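# Slowly pull the cabinet's lowest drawer fully open

## Task

Pull the lowest drawer of the cabinet out to its fully open position, gently. It fails immediately if the drawer is squeezed or forced hard, slides quickly, or reaches its closed or open stop faster than a crawl; if the cabinet shifts or tilts beyond a small amount; if the arm (fingers excepted) bumps the drawer; or if any robot part bumps the cabinet. The drawer must stay fully open by itself once the robot lets go. Knocking anything off the table also fails.

## Robot and tools

Robot: one six-joint arm with a two-finger parallel gripper. Joints from base outward, with ranges in rad: waist -6.283..6.283, shoulder -2.304..2.304, elbow -4.224..0.061, forearm roll -6.283..6.283, wrist pitch -2.164..2.164, wrist roll -6.283..6.283. Load limits in N m: waist 54.6, shoulder 54.6, elbow 45.5, forearm roll 24.5, wrist pitch 17.2, wrist roll 17.2. A mounting block or post under the base is treated as part of the arm.

Frames. The scene frame sits on the table top right under the arm base: +z up, +y to the left when facing along +x. The base may be slightly tilted. Result lines report end_effector_position (m) and end_effector_quat_wxyz plus velocities (m/s, rad/s) in this frame; the printed position can be a little off, more so when reaching far. The gripper frame: fingers point along gripper +z, they open and close along gripper y. The reported point lies between the pads when closed, roughly 2 cm behind the tips; closing pushes the tips about 10 mm further along +z.

execute_actions(actions): a list of actions run one after another. Each action is a table of 0 to 15 rows; each row lasts one control step of 1/30 s, and if fewer than 15 rows are given the last row repeats to fill 15 steps. A row is 7 numbers in [-1, 1]: dx, dy, dz, rx, ry, rz, opening. The first six are an offset, expressed in the gripper's own axes, from the gripper pose measured when that action began (for the first action of a call, the last pose any result reported). Every row is relative to that same starting pose, not cumulative. Scale: 1.0 equals 0.6 m for dx, dy, dz and 180 degrees for the rotation vector rx, ry, rz. opening is absolute, not an offset: +1 fully open (0.084 m), -1 closed. An empty list just returns state and images.

move(target, speed, blocking): target is one 7-number row laid out as above, an offset in gripper axes from the pose in the latest result that showed one, with opening absolute (sent when the move starts). The gripper follows a straight path lasting 0.5 to 10 s; past 10 s it halts short. speed is the path's top speed in m/s, 0.002 to 0.5, default 0.25; rotation is capped at twice that in rad/s. The path ignores obstacles, and the real gripper can lag, wander and exceed speed, especially near full arm extension. Contacts hit harder at higher speed, and aiming beyond a contact presses harder. The result adds a 'move:' line: done (at rest near target), off_target, moving, held, fault, plus limits applied; limits=paced means the commanded pose was clipped, limits=held means a check blocked some steps and the arm may then surge faster than speed. With blocking=false the result comes after 0.5 s while motion continues; other moves and execute_actions are rejected until a result shows it ended, so use wait or stop.

wait(seconds): 0 to 10; the arm holds its last command and a running move continues, returning early when it ends. stop(): brakes a running move; braking needs distance, more when fast; fingers keep moving. zoom_image(camera, region): camera is cam_high, cam_low or cam_wrist; region [x0, y0, x1, y1] in image pixels from the top-left, at most 504 by 504. show_instructions(): shows the reference images (manual pages). finished_scene(scene): ends the current scene by number; irreversible; result reports success.

Cameras, all 672x504: cam_high (fovy 43.6 deg), cam_low (66.8 deg), cam_wrist (43.0 deg, on the hand). Images come in that order.

Controller behaviour. Each step, the commanded pose is clipped to within 70 mm and 16 degrees of the measured pose, then damped inverse kinematics chases it, favouring position over orientation. Large offsets therefore take several actions, and after an action the arm only settles at the last clipped pose, so send the remainder next. 'Hand target' shows where the controller is currently heading. A 'pose unreachable' line means the clearance check altered or blocked the command. Joint targets move at most 3.14 rad/s and need 0.16 s to get there. The elbow cannot fully straighten.

Gripping. grip_measured is the actual finger opening on the command scale. Commanding below it squeezes; further below squeezes harder, up to about 24 N per pad. Fast closing can squeeze harder. For a drawer handle, squeeze lightly or hook it rather than clamp hard.

Faults. If contact torque hits a joint's load limit, the arm backs that joint off, freezes 10 s and drops the rest of the call. Holding loads heats motors; MOTOR HOT appears from 65 °C, and at 80 °C an OVER-TEMPERATURE FAULT brakes the arm until cool. The simulation runs while you compose a reply, with the last command held. A loose object may occasionally get nudged.

What to avoid: hitting the cabinet with anything or the drawer with the arm, pulling fast, letting the drawer hit its end stop at speed, shifting the cabinet, hard squeezing, and knocking items off the table. Slow the pull near full extension and release so the drawer stays open on its own.

Each tool is called as name([rows], argument=value, ...), one row to a line, values as JSON.

Reference images:

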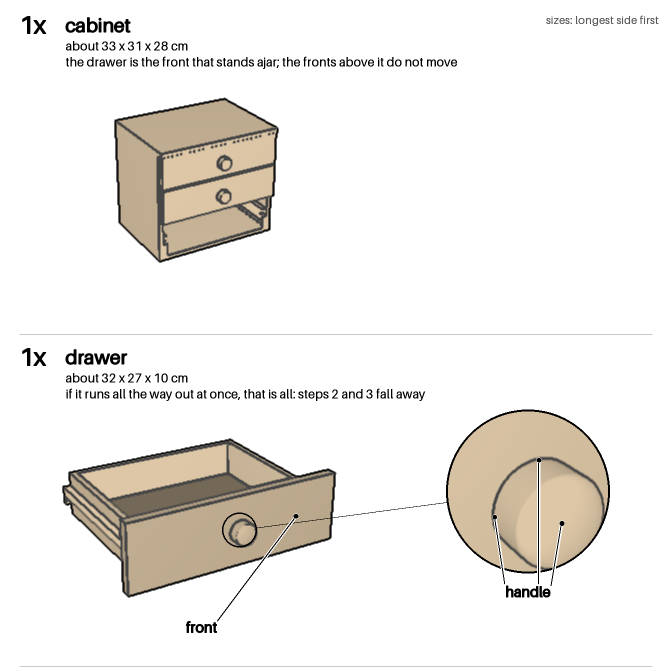

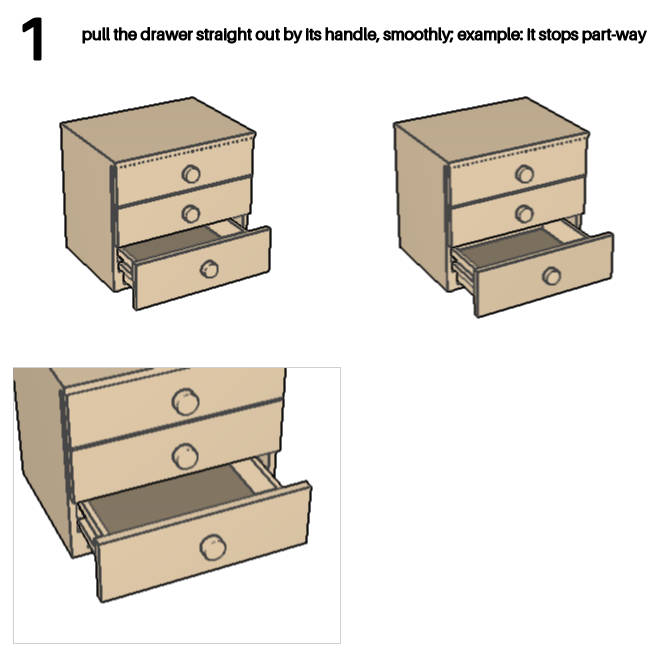

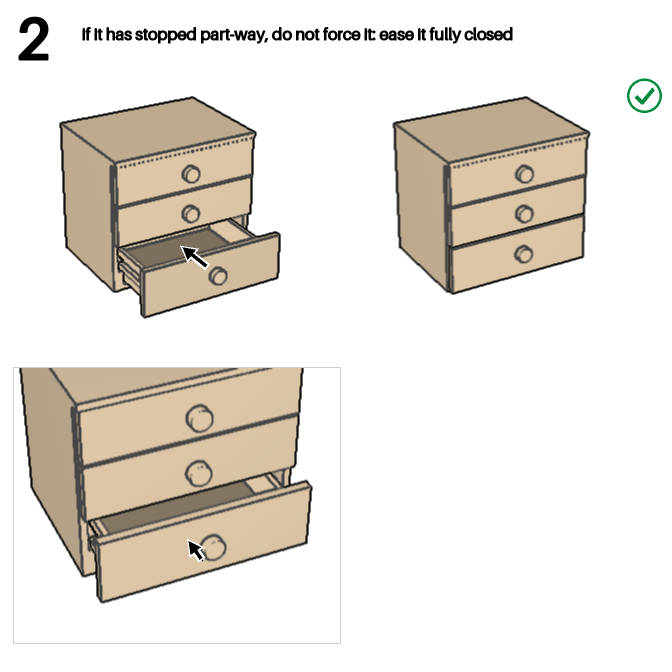

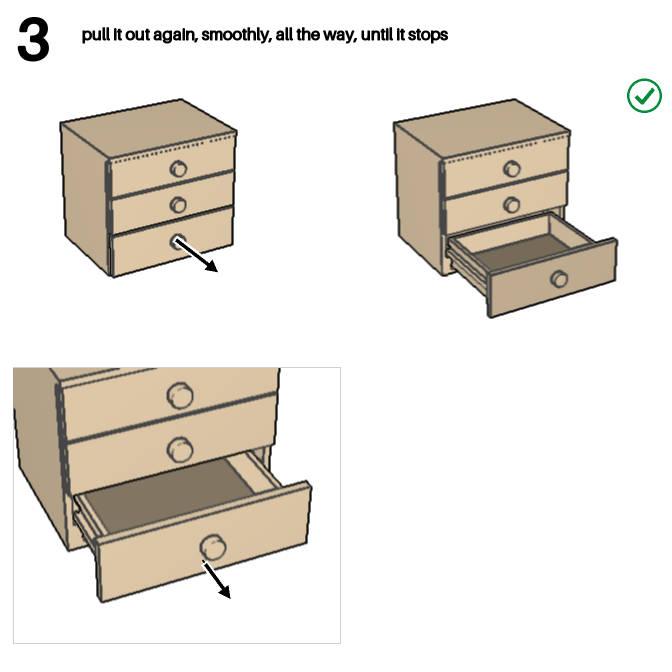

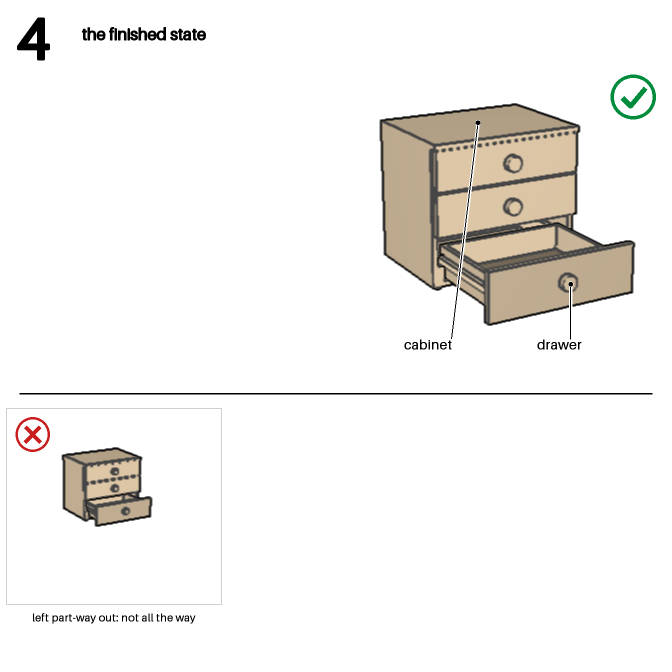

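## Session

execute_actions(actions=[])

Scene clock: 0.00 s.
end_effector_position=(+0.4792, -0.5319, +0.3083) grip_measured=+1.00 end_effector_quat_wxyz=(+0.022, +0.965, +0.169, -0.202) end_effector_velocity=(+0.000, +0.000, +0.000) end_effector_angular_velocity=(-0.001, +0.000, +0.000)
Joint positions: [-0.787 -1.297 -2.157  0.145 -1.148 -1.459  0.084]
Joint velocities: [ 0.     0.    -0.    -0.    -0.     0.001  0.   ]
Motor temperatures (°C, as the motors report them): [26 25 29 27 33 28]
Hand target: +0.479, -0.532, +0.308; +0.022, +0.965, +0.169, -0.202

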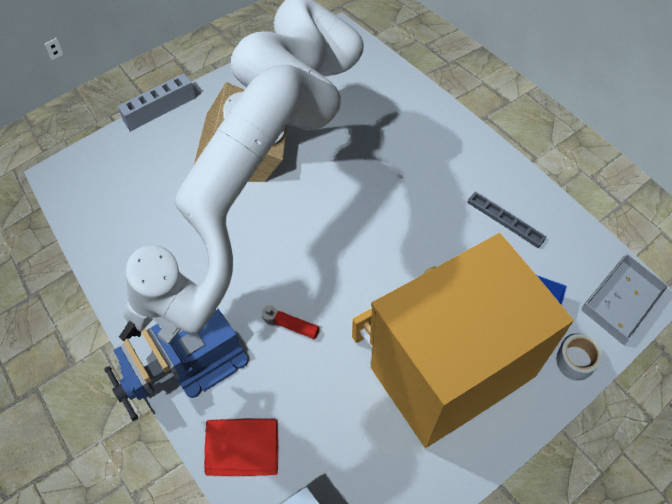

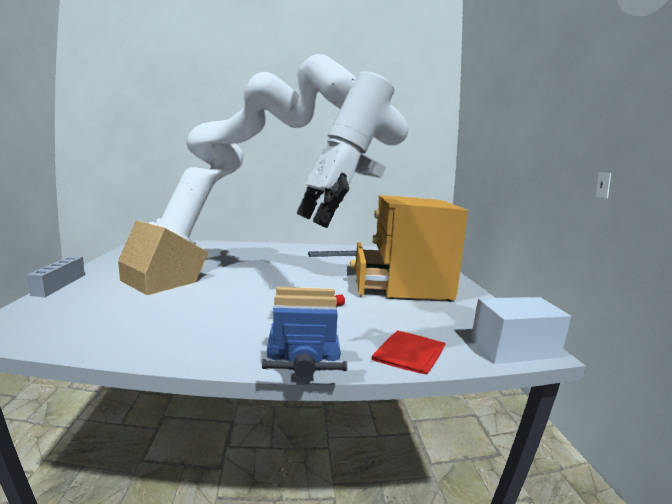

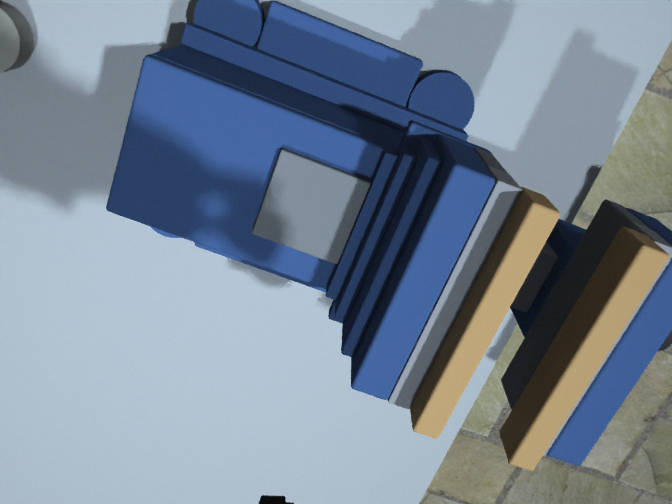

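move(target=[0.148,-0.978,0.065,-0.031,0.378,0.111,1], speed=0.3)

Scene clock: 3.63 s.
end_effector_position=(+0.3463, +0.0441, +0.2512) grip_measured=+1.00 end_effector_quat_wxyz=(-0.015, +0.924, +0.008, +0.382) end_effector_velocity=(+0.001, +0.001, +0.000) end_effector_angular_velocity=(-0.000, -0.013, +0.003)
Joint positions: [-0.724 -0.143  0.062  2.006 -1.289 -2.876  0.084]
Joint velocities: [ 0.007 -0.015  0.001  0.013 -0.021 -0.018 -0.   ]
Motor temperatures (°C, as the motors report them): [26 25 29 27 33 28]
Hand target: +0.346, +0.044, +0.251; -0.015, +0.924, +0.008, +0.383
Off the commanded pose: 0.002 m, 2 deg.
joint sent to its limit — the command would take joint 3 (elbow) past its upper limit, so that joint was sent only as far as its limit.
move: done

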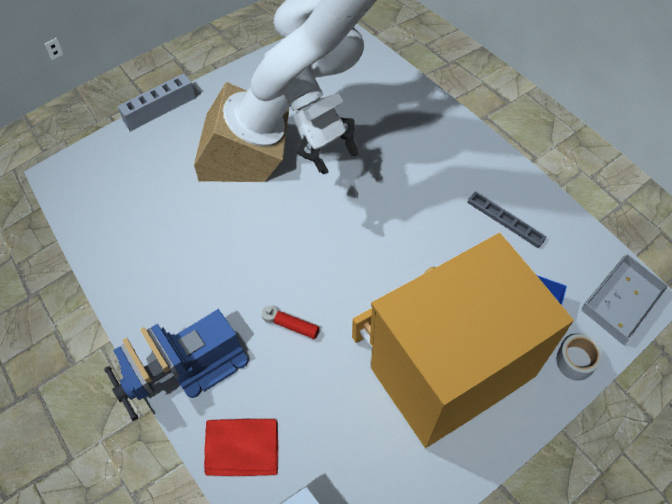

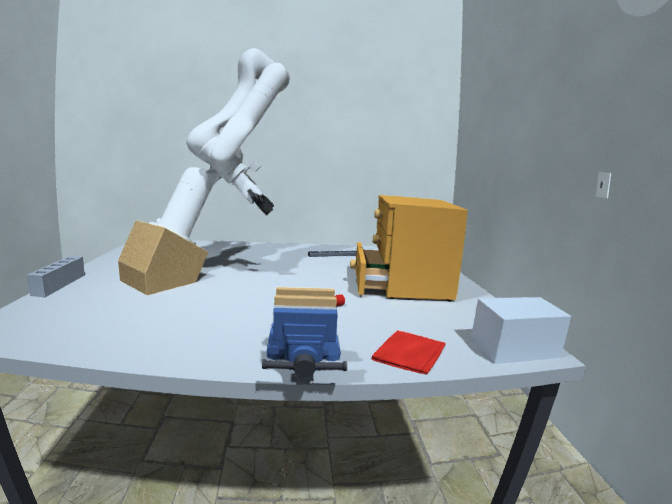

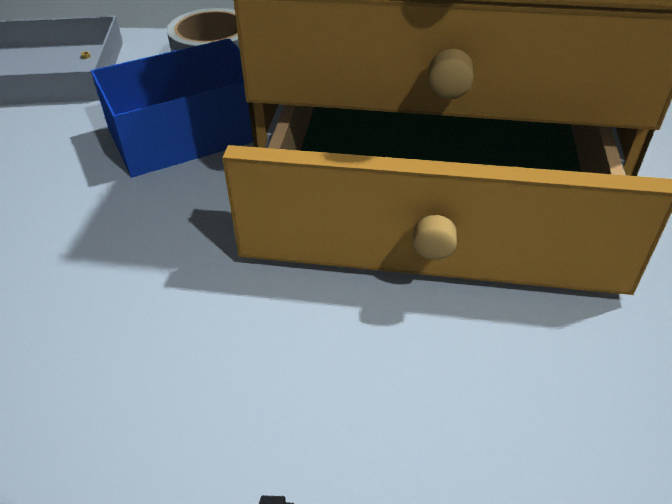

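move(target=[0.11,0.123,0.30,0,0,0,1])

Scene clock: 5.80 s.
end_effector_position=(+0.5213, -0.0241, +0.1689) grip_measured=+1.00 end_effector_quat_wxyz=(-0.015, +0.924, +0.008, +0.381) end_effector_velocity=(+0.002, -0.001, -0.001) end_effector_angular_velocity=(-0.001, -0.001, +0.001)
Joint positions: [-0.275 -0.522 -0.417  2.416 -1.284 -2.752  0.084]
Joint velocities: [ 0.002 -0.003 -0.006  0.002  0.     0.     0.   ]
Motor temperatures (°C, as the motors report them): [26 25 29 27 33 28]
Hand target: +0.521, -0.024, +0.169; -0.015, +0.924, +0.008, +0.382
Off the commanded pose: 0.001 m, 0 deg.
move: done

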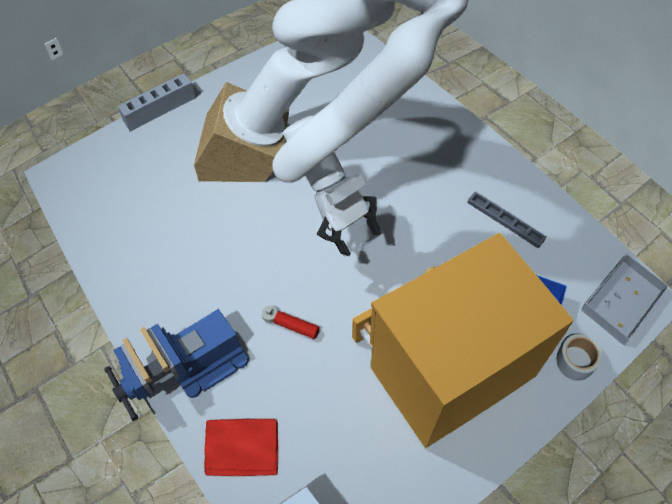

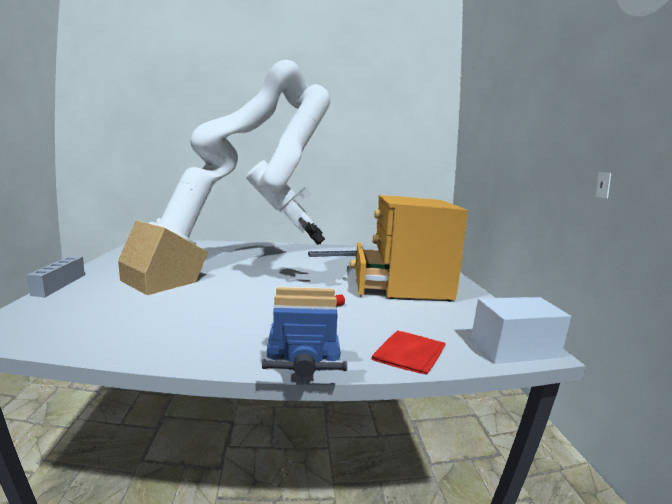

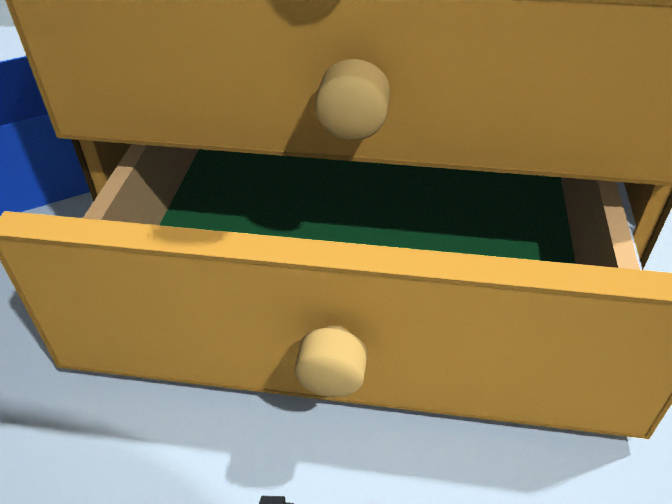

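move(target=[-0.05,-0.007,0.195,-0.031,0.083,0.031,1], speed=0.15)

Scene clock: 8.60 s.
end_effector_position=(+0.5823, -0.0168, +0.0654) grip_measured=+1.00 end_effector_quat_wxyz=(+0.011, +0.866, -0.056, +0.497) end_effector_velocity=(+0.001, +0.000, -0.002) end_effector_angular_velocity=(+0.001, -0.004, -0.004)
Joint positions: [ 0.064 -0.906 -0.642  2.949 -1.651 -2.69   0.084]
Joint velocities: [ 0.006 -0.006 -0.006  0.011 -0.004  0.005 -0.   ]
Motor temperatures (°C, as the motors report them): [26 25 29 27 33 28]
Hand target: +0.582, -0.017, +0.065; +0.011, +0.866, -0.057, +0.497
Off the commanded pose: 0.001 m, 0 deg.
move: done

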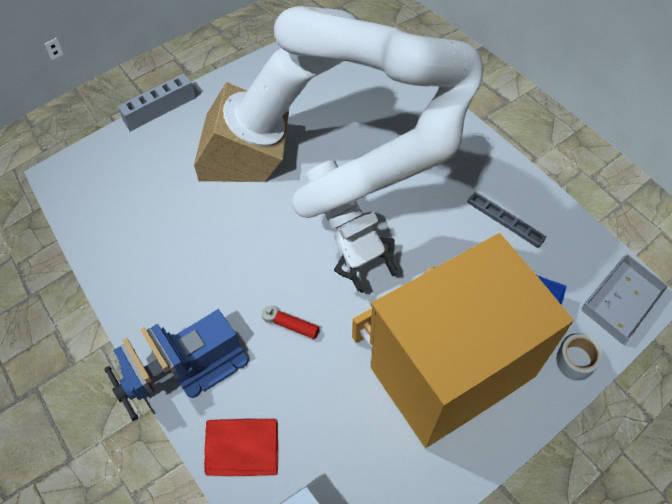

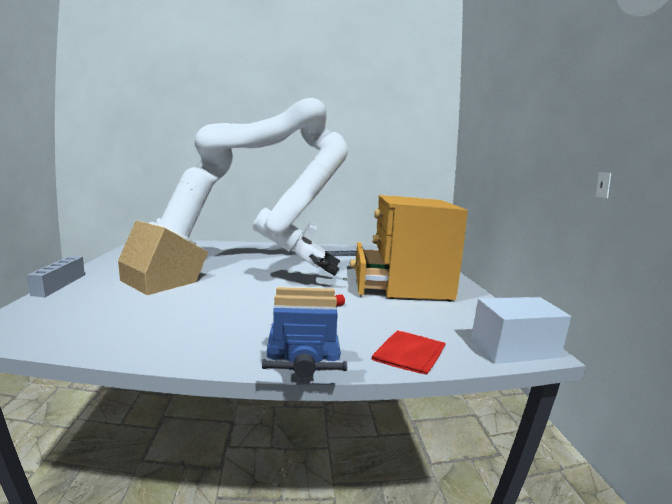

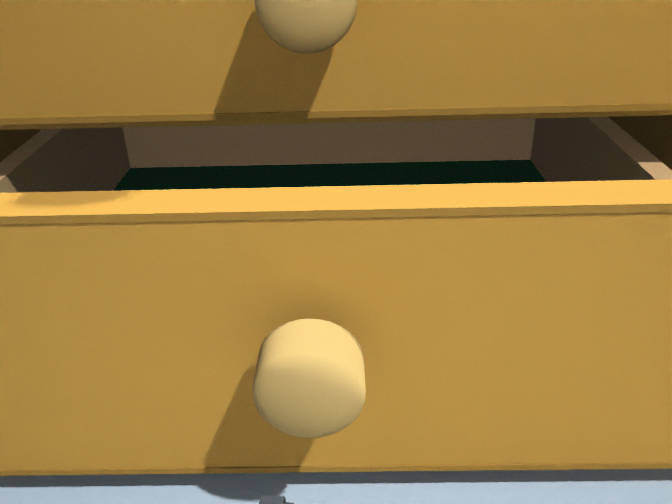

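zoom_image(camera="cam_low", region=[260,200,420,320])

zoom_image(camera="cam_high", region=[310,200,470,360])

Region (260, 200, 420, 320) of cam_low's 672x504 image, scaled by 3.150, with more detail than that image has; it fills the top 378 rows of this view, and the rest is white.

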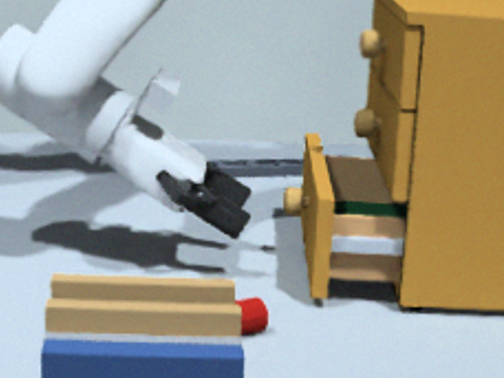

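Region (310, 200, 470, 360) of cam_high's 672x504 image, scaled by 3.150, with more detail than that image has.

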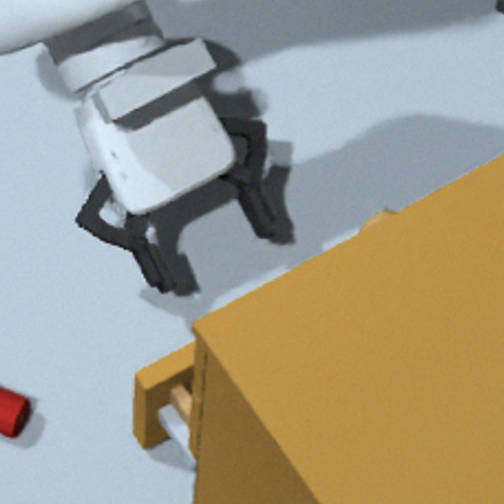

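move(target=[0.042,-0.013,0.072,0,0,0,1], speed=0.05)

zoom_image(camera="cam_low", region=[260,200,420,320])

Scene clock: 10.90 s.
end_effector_position=(+0.6327, -0.0146, +0.0655) grip_measured=+1.00 end_effector_quat_wxyz=(+0.011, +0.866, -0.056, +0.497) end_effector_velocity=(+0.001, -0.001, -0.000) end_effector_angular_velocity=(-0.001, -0.000, -0.003)
Joint positions: [ 0.074 -0.872 -0.732  2.959 -1.53  -2.665  0.084]
Joint velocities: [-0.001 -0.001 -0.003  0.002  0.003  0.     0.   ]
Motor temperatures (°C, as the motors report them): [26 25 29 27 33 28]
Hand target: +0.633, -0.015, +0.065; +0.011, +0.866, -0.056, +0.497
Off the commanded pose: 0.000 m, 0 deg.
move: done

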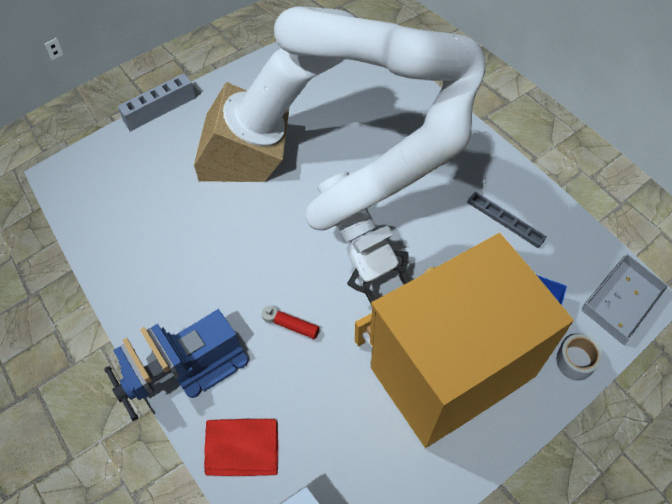

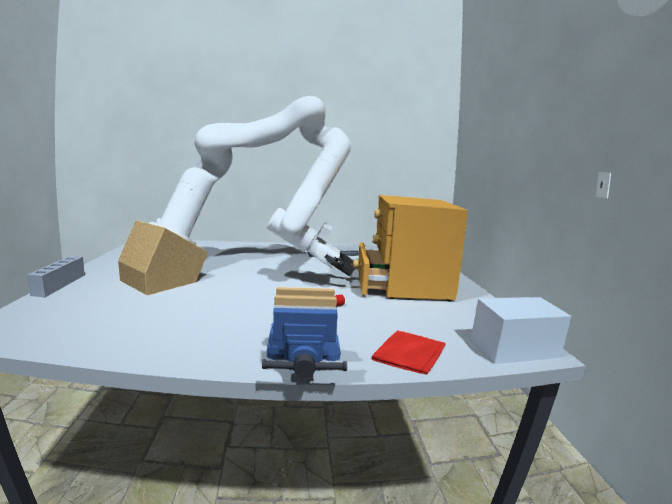

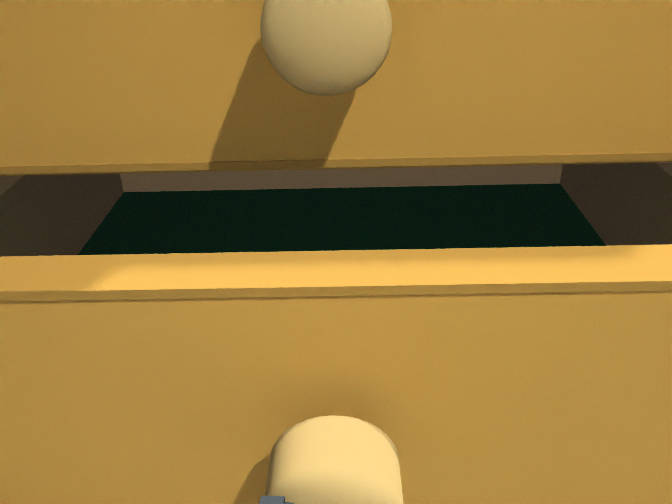

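Region (260, 200, 420, 320) of cam_low's 672x504 image, scaled by 3.150, with more detail than that image has; it fills the top 378 rows of this view, and the rest is white.

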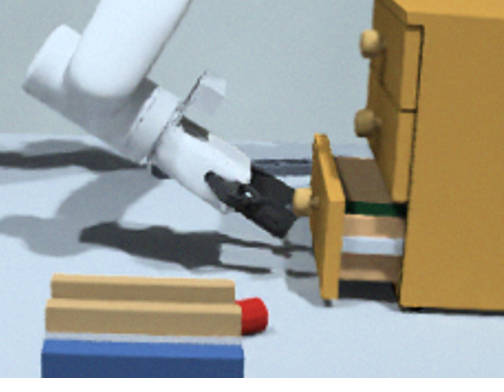

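move(target=[0.017,0.002,0.029,0,0,0,1], speed=0.03)

zoom_image(camera="cam_low", region=[300,220,400,310])

zoom_image(camera="cam_high", region=[330,230,450,350])

Scene clock: 12.23 s.
end_effector_position=(+0.6525, -0.0180, +0.0655) grip_measured=+1.00 end_effector_quat_wxyz=(+0.011, +0.866, -0.056, +0.497) end_effector_velocity=(+0.003, +0.001, +0.000) end_effector_angular_velocity=(+0.001, -0.002, +0.003)
Joint positions: [ 0.068 -0.87  -0.775  2.952 -1.486 -2.658  0.084]
Joint velocities: [ 0.001  0.002 -0.006 -0.001  0.004  0.001  0.   ]
Motor temperatures (°C, as the motors report them): [26 25 29 27 33 28]
Hand target: +0.653, -0.018, +0.065; +0.011, +0.866, -0.056, +0.497
Off the commanded pose: 0.000 m, 0 deg.
move: done

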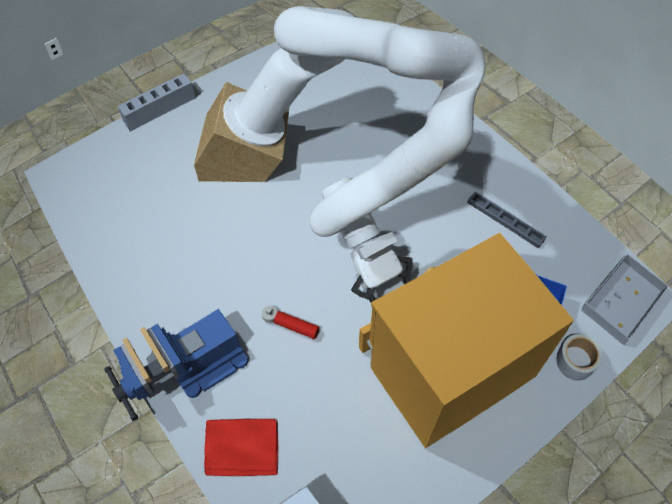

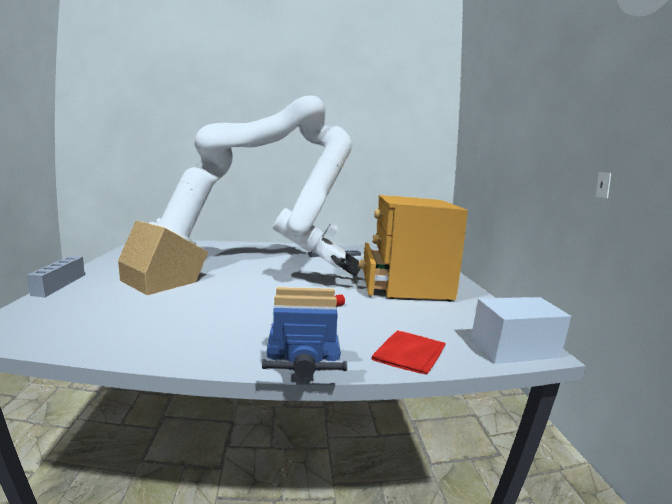

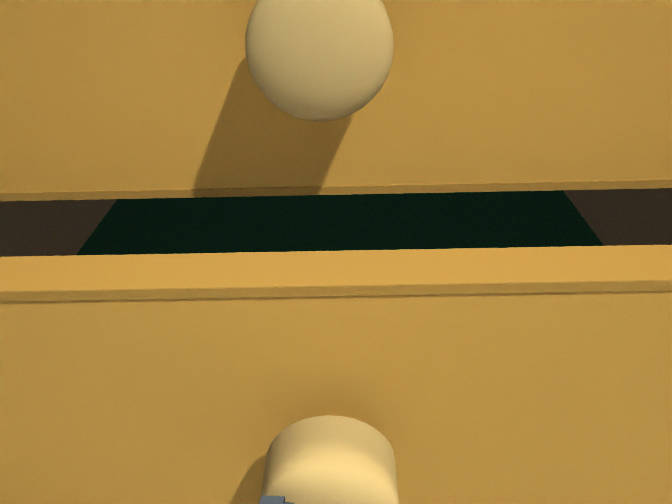

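Region (300, 220, 400, 310) of cam_low's 672x504 image, scaled by 5.040, with more detail than that image has; it fills the top 454 rows of this view, and the rest is white.

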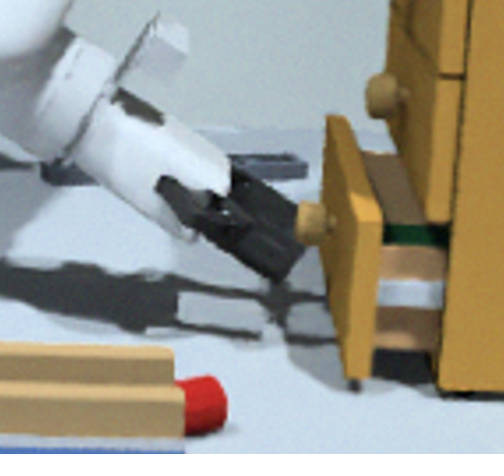

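Region (330, 230, 450, 350) of cam_high's 672x504 image, scaled by 4.200, with more detail than that image has.

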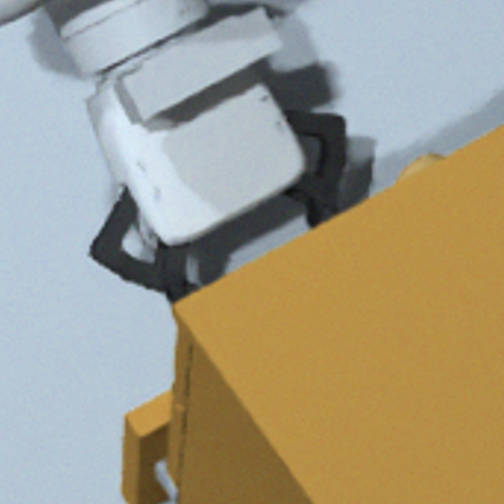

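move(target=[-0.025,0,-0.043,0,0,0,1], speed=0.05)

zoom_image(camera="cam_low", region=[300,220,400,310])

zoom_image(camera="cam_wrist", region=[168,300,504,504])

Scene clock: 13.97 s.
end_effector_position=(+0.6231, -0.0147, +0.0657) grip_measured=+1.00 end_effector_quat_wxyz=(+0.011, +0.866, -0.056, +0.497) end_effector_velocity=(-0.002, +0.001, -0.000) end_effector_angular_velocity=(+0.001, -0.000, +0.002)
Joint positions: [ 0.073 -0.877 -0.714  2.958 -1.553 -2.67   0.084]
Joint velocities: [ 0.002 -0.     0.004  0.001 -0.005 -0.001 -0.   ]
Motor temperatures (°C, as the motors report them): [26 25 29 27 33 28]
Hand target: +0.623, -0.015, +0.066; +0.011, +0.866, -0.056, +0.497
Off the commanded pose: 0.000 m, 0 deg.
move: done

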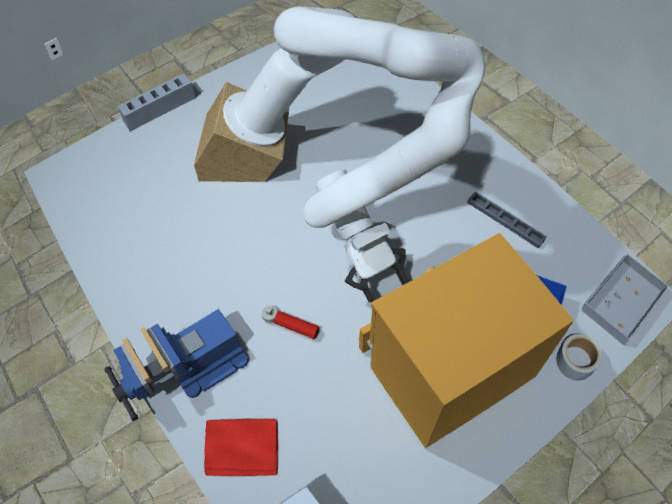

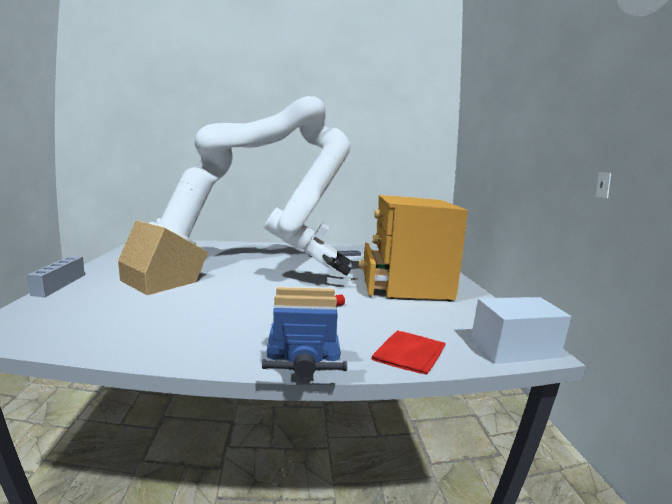

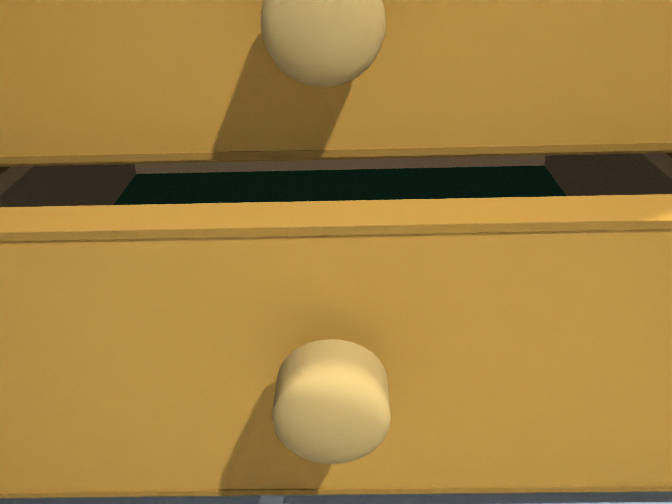

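Region (300, 220, 400, 310) of cam_low's 672x504 image, scaled by 5.040, with more detail than that image has; it fills the top 454 rows of this view, and the rest is white.

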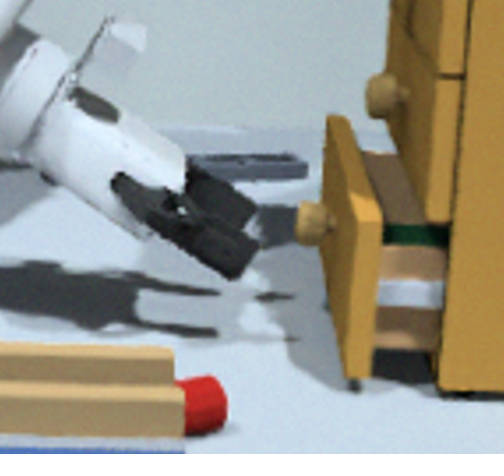

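Region (168, 300, 504, 504) of cam_wrist's 672x504 image, scaled by 1.500, with more detail than that image has; it fills the top 306 rows of this view, and the rest is white.

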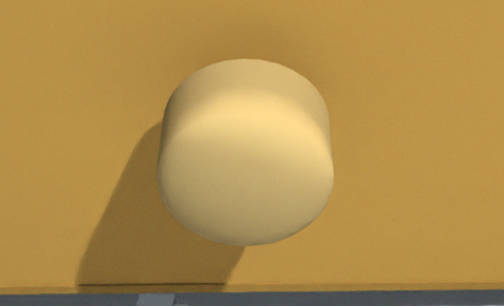

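move(target=[0,-0.047,0,0,0,0,1], speed=0.05)

zoom_image(camera="cam_low", region=[300,220,400,310])

zoom_image(camera="cam_high", region=[330,230,450,350])

Scene clock: 15.33 s.
end_effector_position=(+0.6262, +0.0130, +0.0667) grip_measured=+1.00 end_effector_quat_wxyz=(+0.011, +0.866, -0.056, +0.497) end_effector_velocity=(+0.001, +0.002, +0.000) end_effector_angular_velocity=(+0.001, -0.001, -0.002)
Joint positions: [ 0.138 -0.837 -0.694  3.022 -1.535 -2.657  0.084]
Joint velocities: [0.006 0.004 0.001 0.007 0.002 0.003 0.   ]
Motor temperatures (°C, as the motors report them): [26 25 29 27 33 28]
Hand target: +0.626, +0.013, +0.067; +0.011, +0.866, -0.056, +0.497
Off the commanded pose: 0.000 m, 0 deg.
move: done

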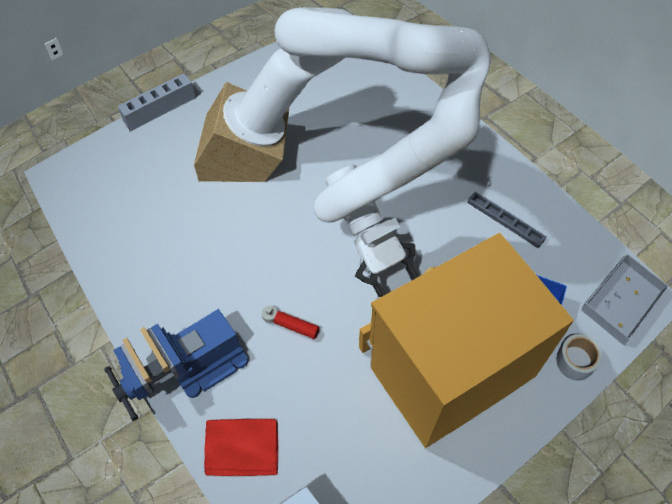

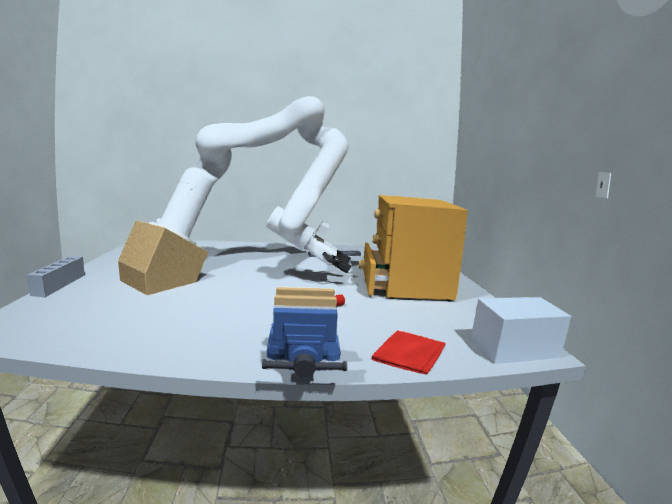

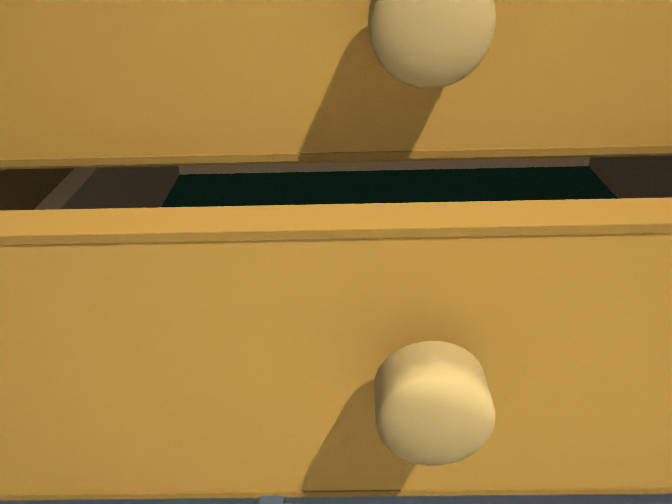

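Region (300, 220, 400, 310) of cam_low's 672x504 image, scaled by 5.040, with more detail than that image has; it fills the top 454 rows of this view, and the rest is white.

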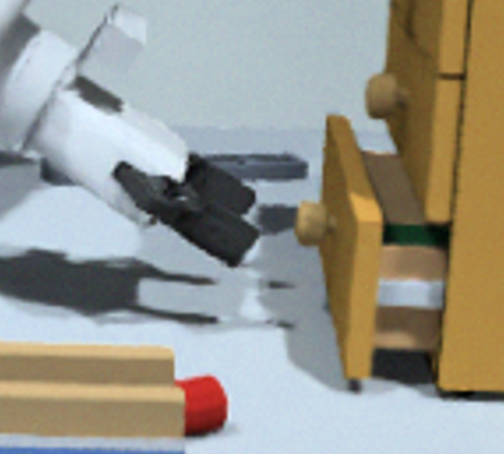

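Region (330, 230, 450, 350) of cam_high's 672x504 image, scaled by 4.200, with more detail than that image has.

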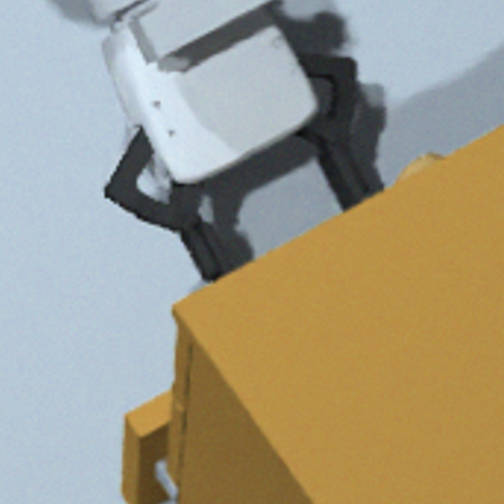

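move(target=[0.035,0,0.06,0,0,0,1], speed=0.04)

zoom_image(camera="cam_low", region=[300,220,400,310])

Scene clock: 17.03 s.
end_effector_position=(+0.6674, +0.0084, +0.0665) grip_measured=+1.00 end_effector_quat_wxyz=(+0.011, +0.866, -0.056, +0.497) end_effector_velocity=(+0.002, -0.001, -0.000) end_effector_angular_velocity=(+0.000, +0.001, -0.001)
Joint positions: [ 0.125 -0.832 -0.782  3.008 -1.442 -2.647  0.084]
Joint velocities: [-0.001 -0.001 -0.004 -0.001  0.004  0.001  0.   ]
Motor temperatures (°C, as the motors report them): [26 25 29 27 33 28]
Hand target: +0.668, +0.008, +0.067; +0.011, +0.866, -0.056, +0.497
Off the commanded pose: 0.000 m, 0 deg.
move: done

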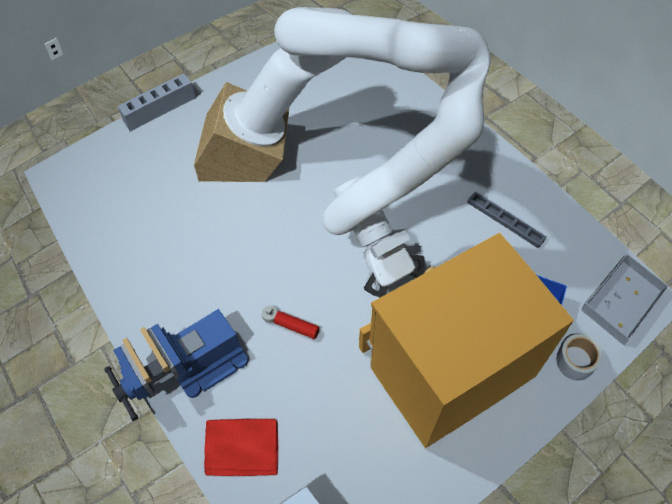

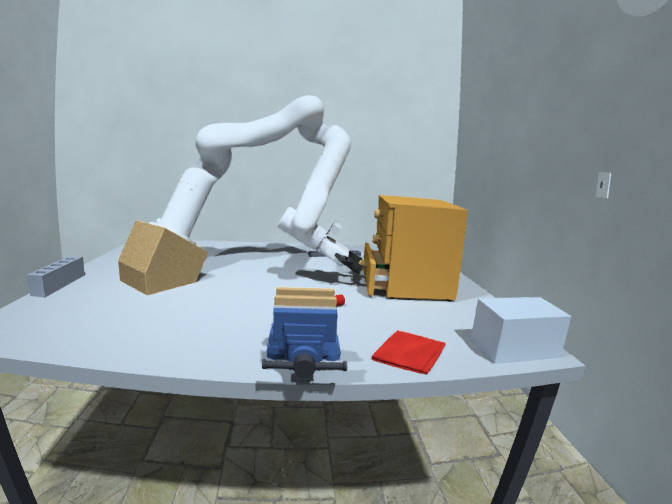

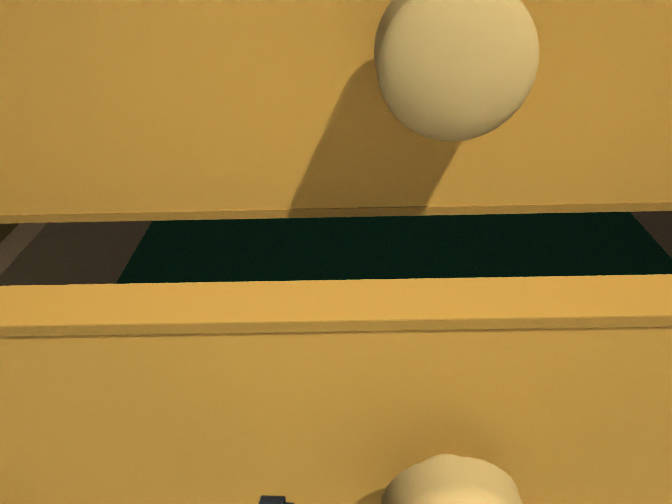

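Region (300, 220, 400, 310) of cam_low's 672x504 image, scaled by 5.040, with more detail than that image has; it fills the top 454 rows of this view, and the rest is white.

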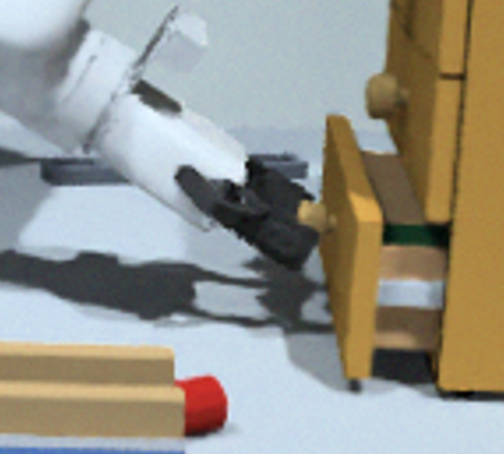

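execute_actions([
  [[0,0,0,0,0,0,0.8],[0,0,0,0,0,0,0.6],[0,0,0,0,0,0,0.5],[0,0,0,0,0,0,0.4],[0,0,0,0,0,0,0.3],[0,0,0,0,0,0,0.2],[0,0,0,0,0,0,0.1],[0,0,0,0,0,0,0.0],[0,0,0,0,0,0,-0.05]],
  [[0,0,0,0,0,0,-0.1],[0,0,0,0,0,0,-0.13],[0,0,0,0,0,0,-0.16],[0,0,0,0,0,0,-0.19],[0,0,0,0,0,0,-0.22],[0,0,0,0,0,0,-0.25],[0,0,0,0,0,0,-0.28]],
])

zoom_image(camera="cam_low", region=[300,220,400,310])

Scene clock: 18.30 s.
end_effector_position=(+0.6681, +0.0103, +0.0670) grip_measured=-0.28 end_effector_quat_wxyz=(+0.009, +0.866, -0.054, +0.498) end_effector_velocity=(-0.001, -0.000, -0.001) end_effector_angular_velocity=(-0.001, +0.004, -0.001)
Joint positions: [ 0.126 -0.831 -0.782  3.004 -1.445 -2.647  0.032]
Joint velocities: [-0.    -0.     0.001 -0.     0.003 -0.    -0.001]
Motor temperatures (°C, as the motors report them): [26 25 29 27 33 28]
Hand target: +0.668, +0.009, +0.067; +0.011, +0.866, -0.055, +0.497
Off the commanded pose: 0.001 m, 0 deg.

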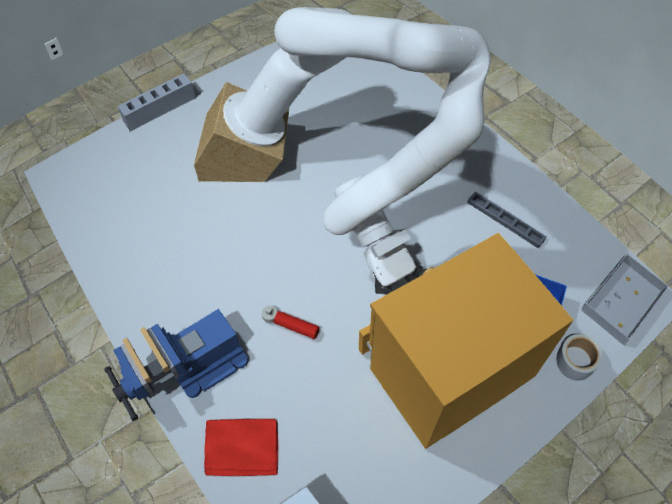

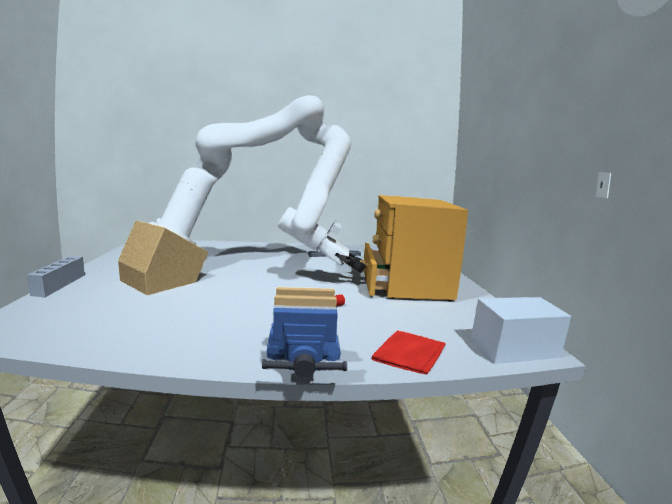

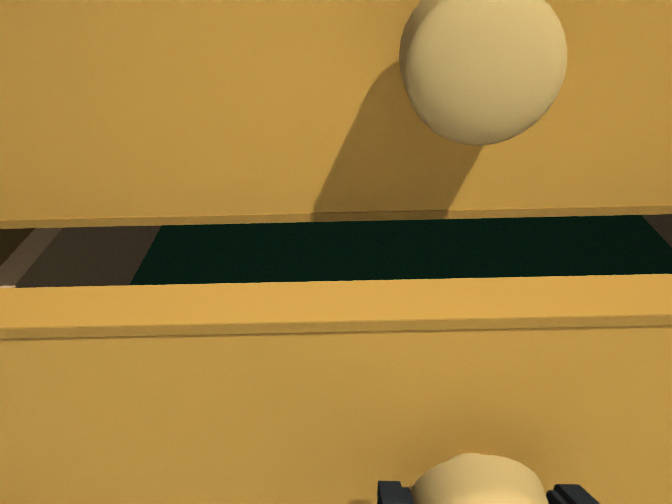

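Region (300, 220, 400, 310) of cam_low's 672x504 image, scaled by 5.040, with more detail than that image has; it fills the top 454 rows of this view, and the rest is white.

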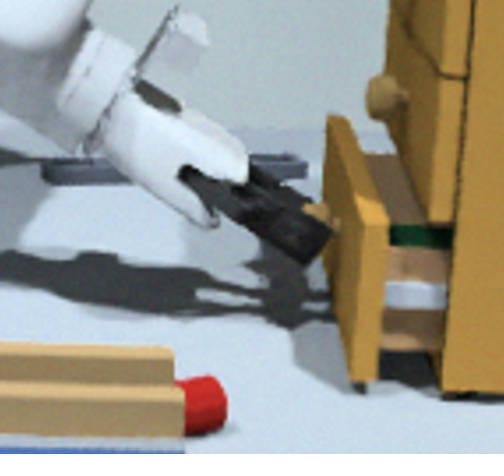

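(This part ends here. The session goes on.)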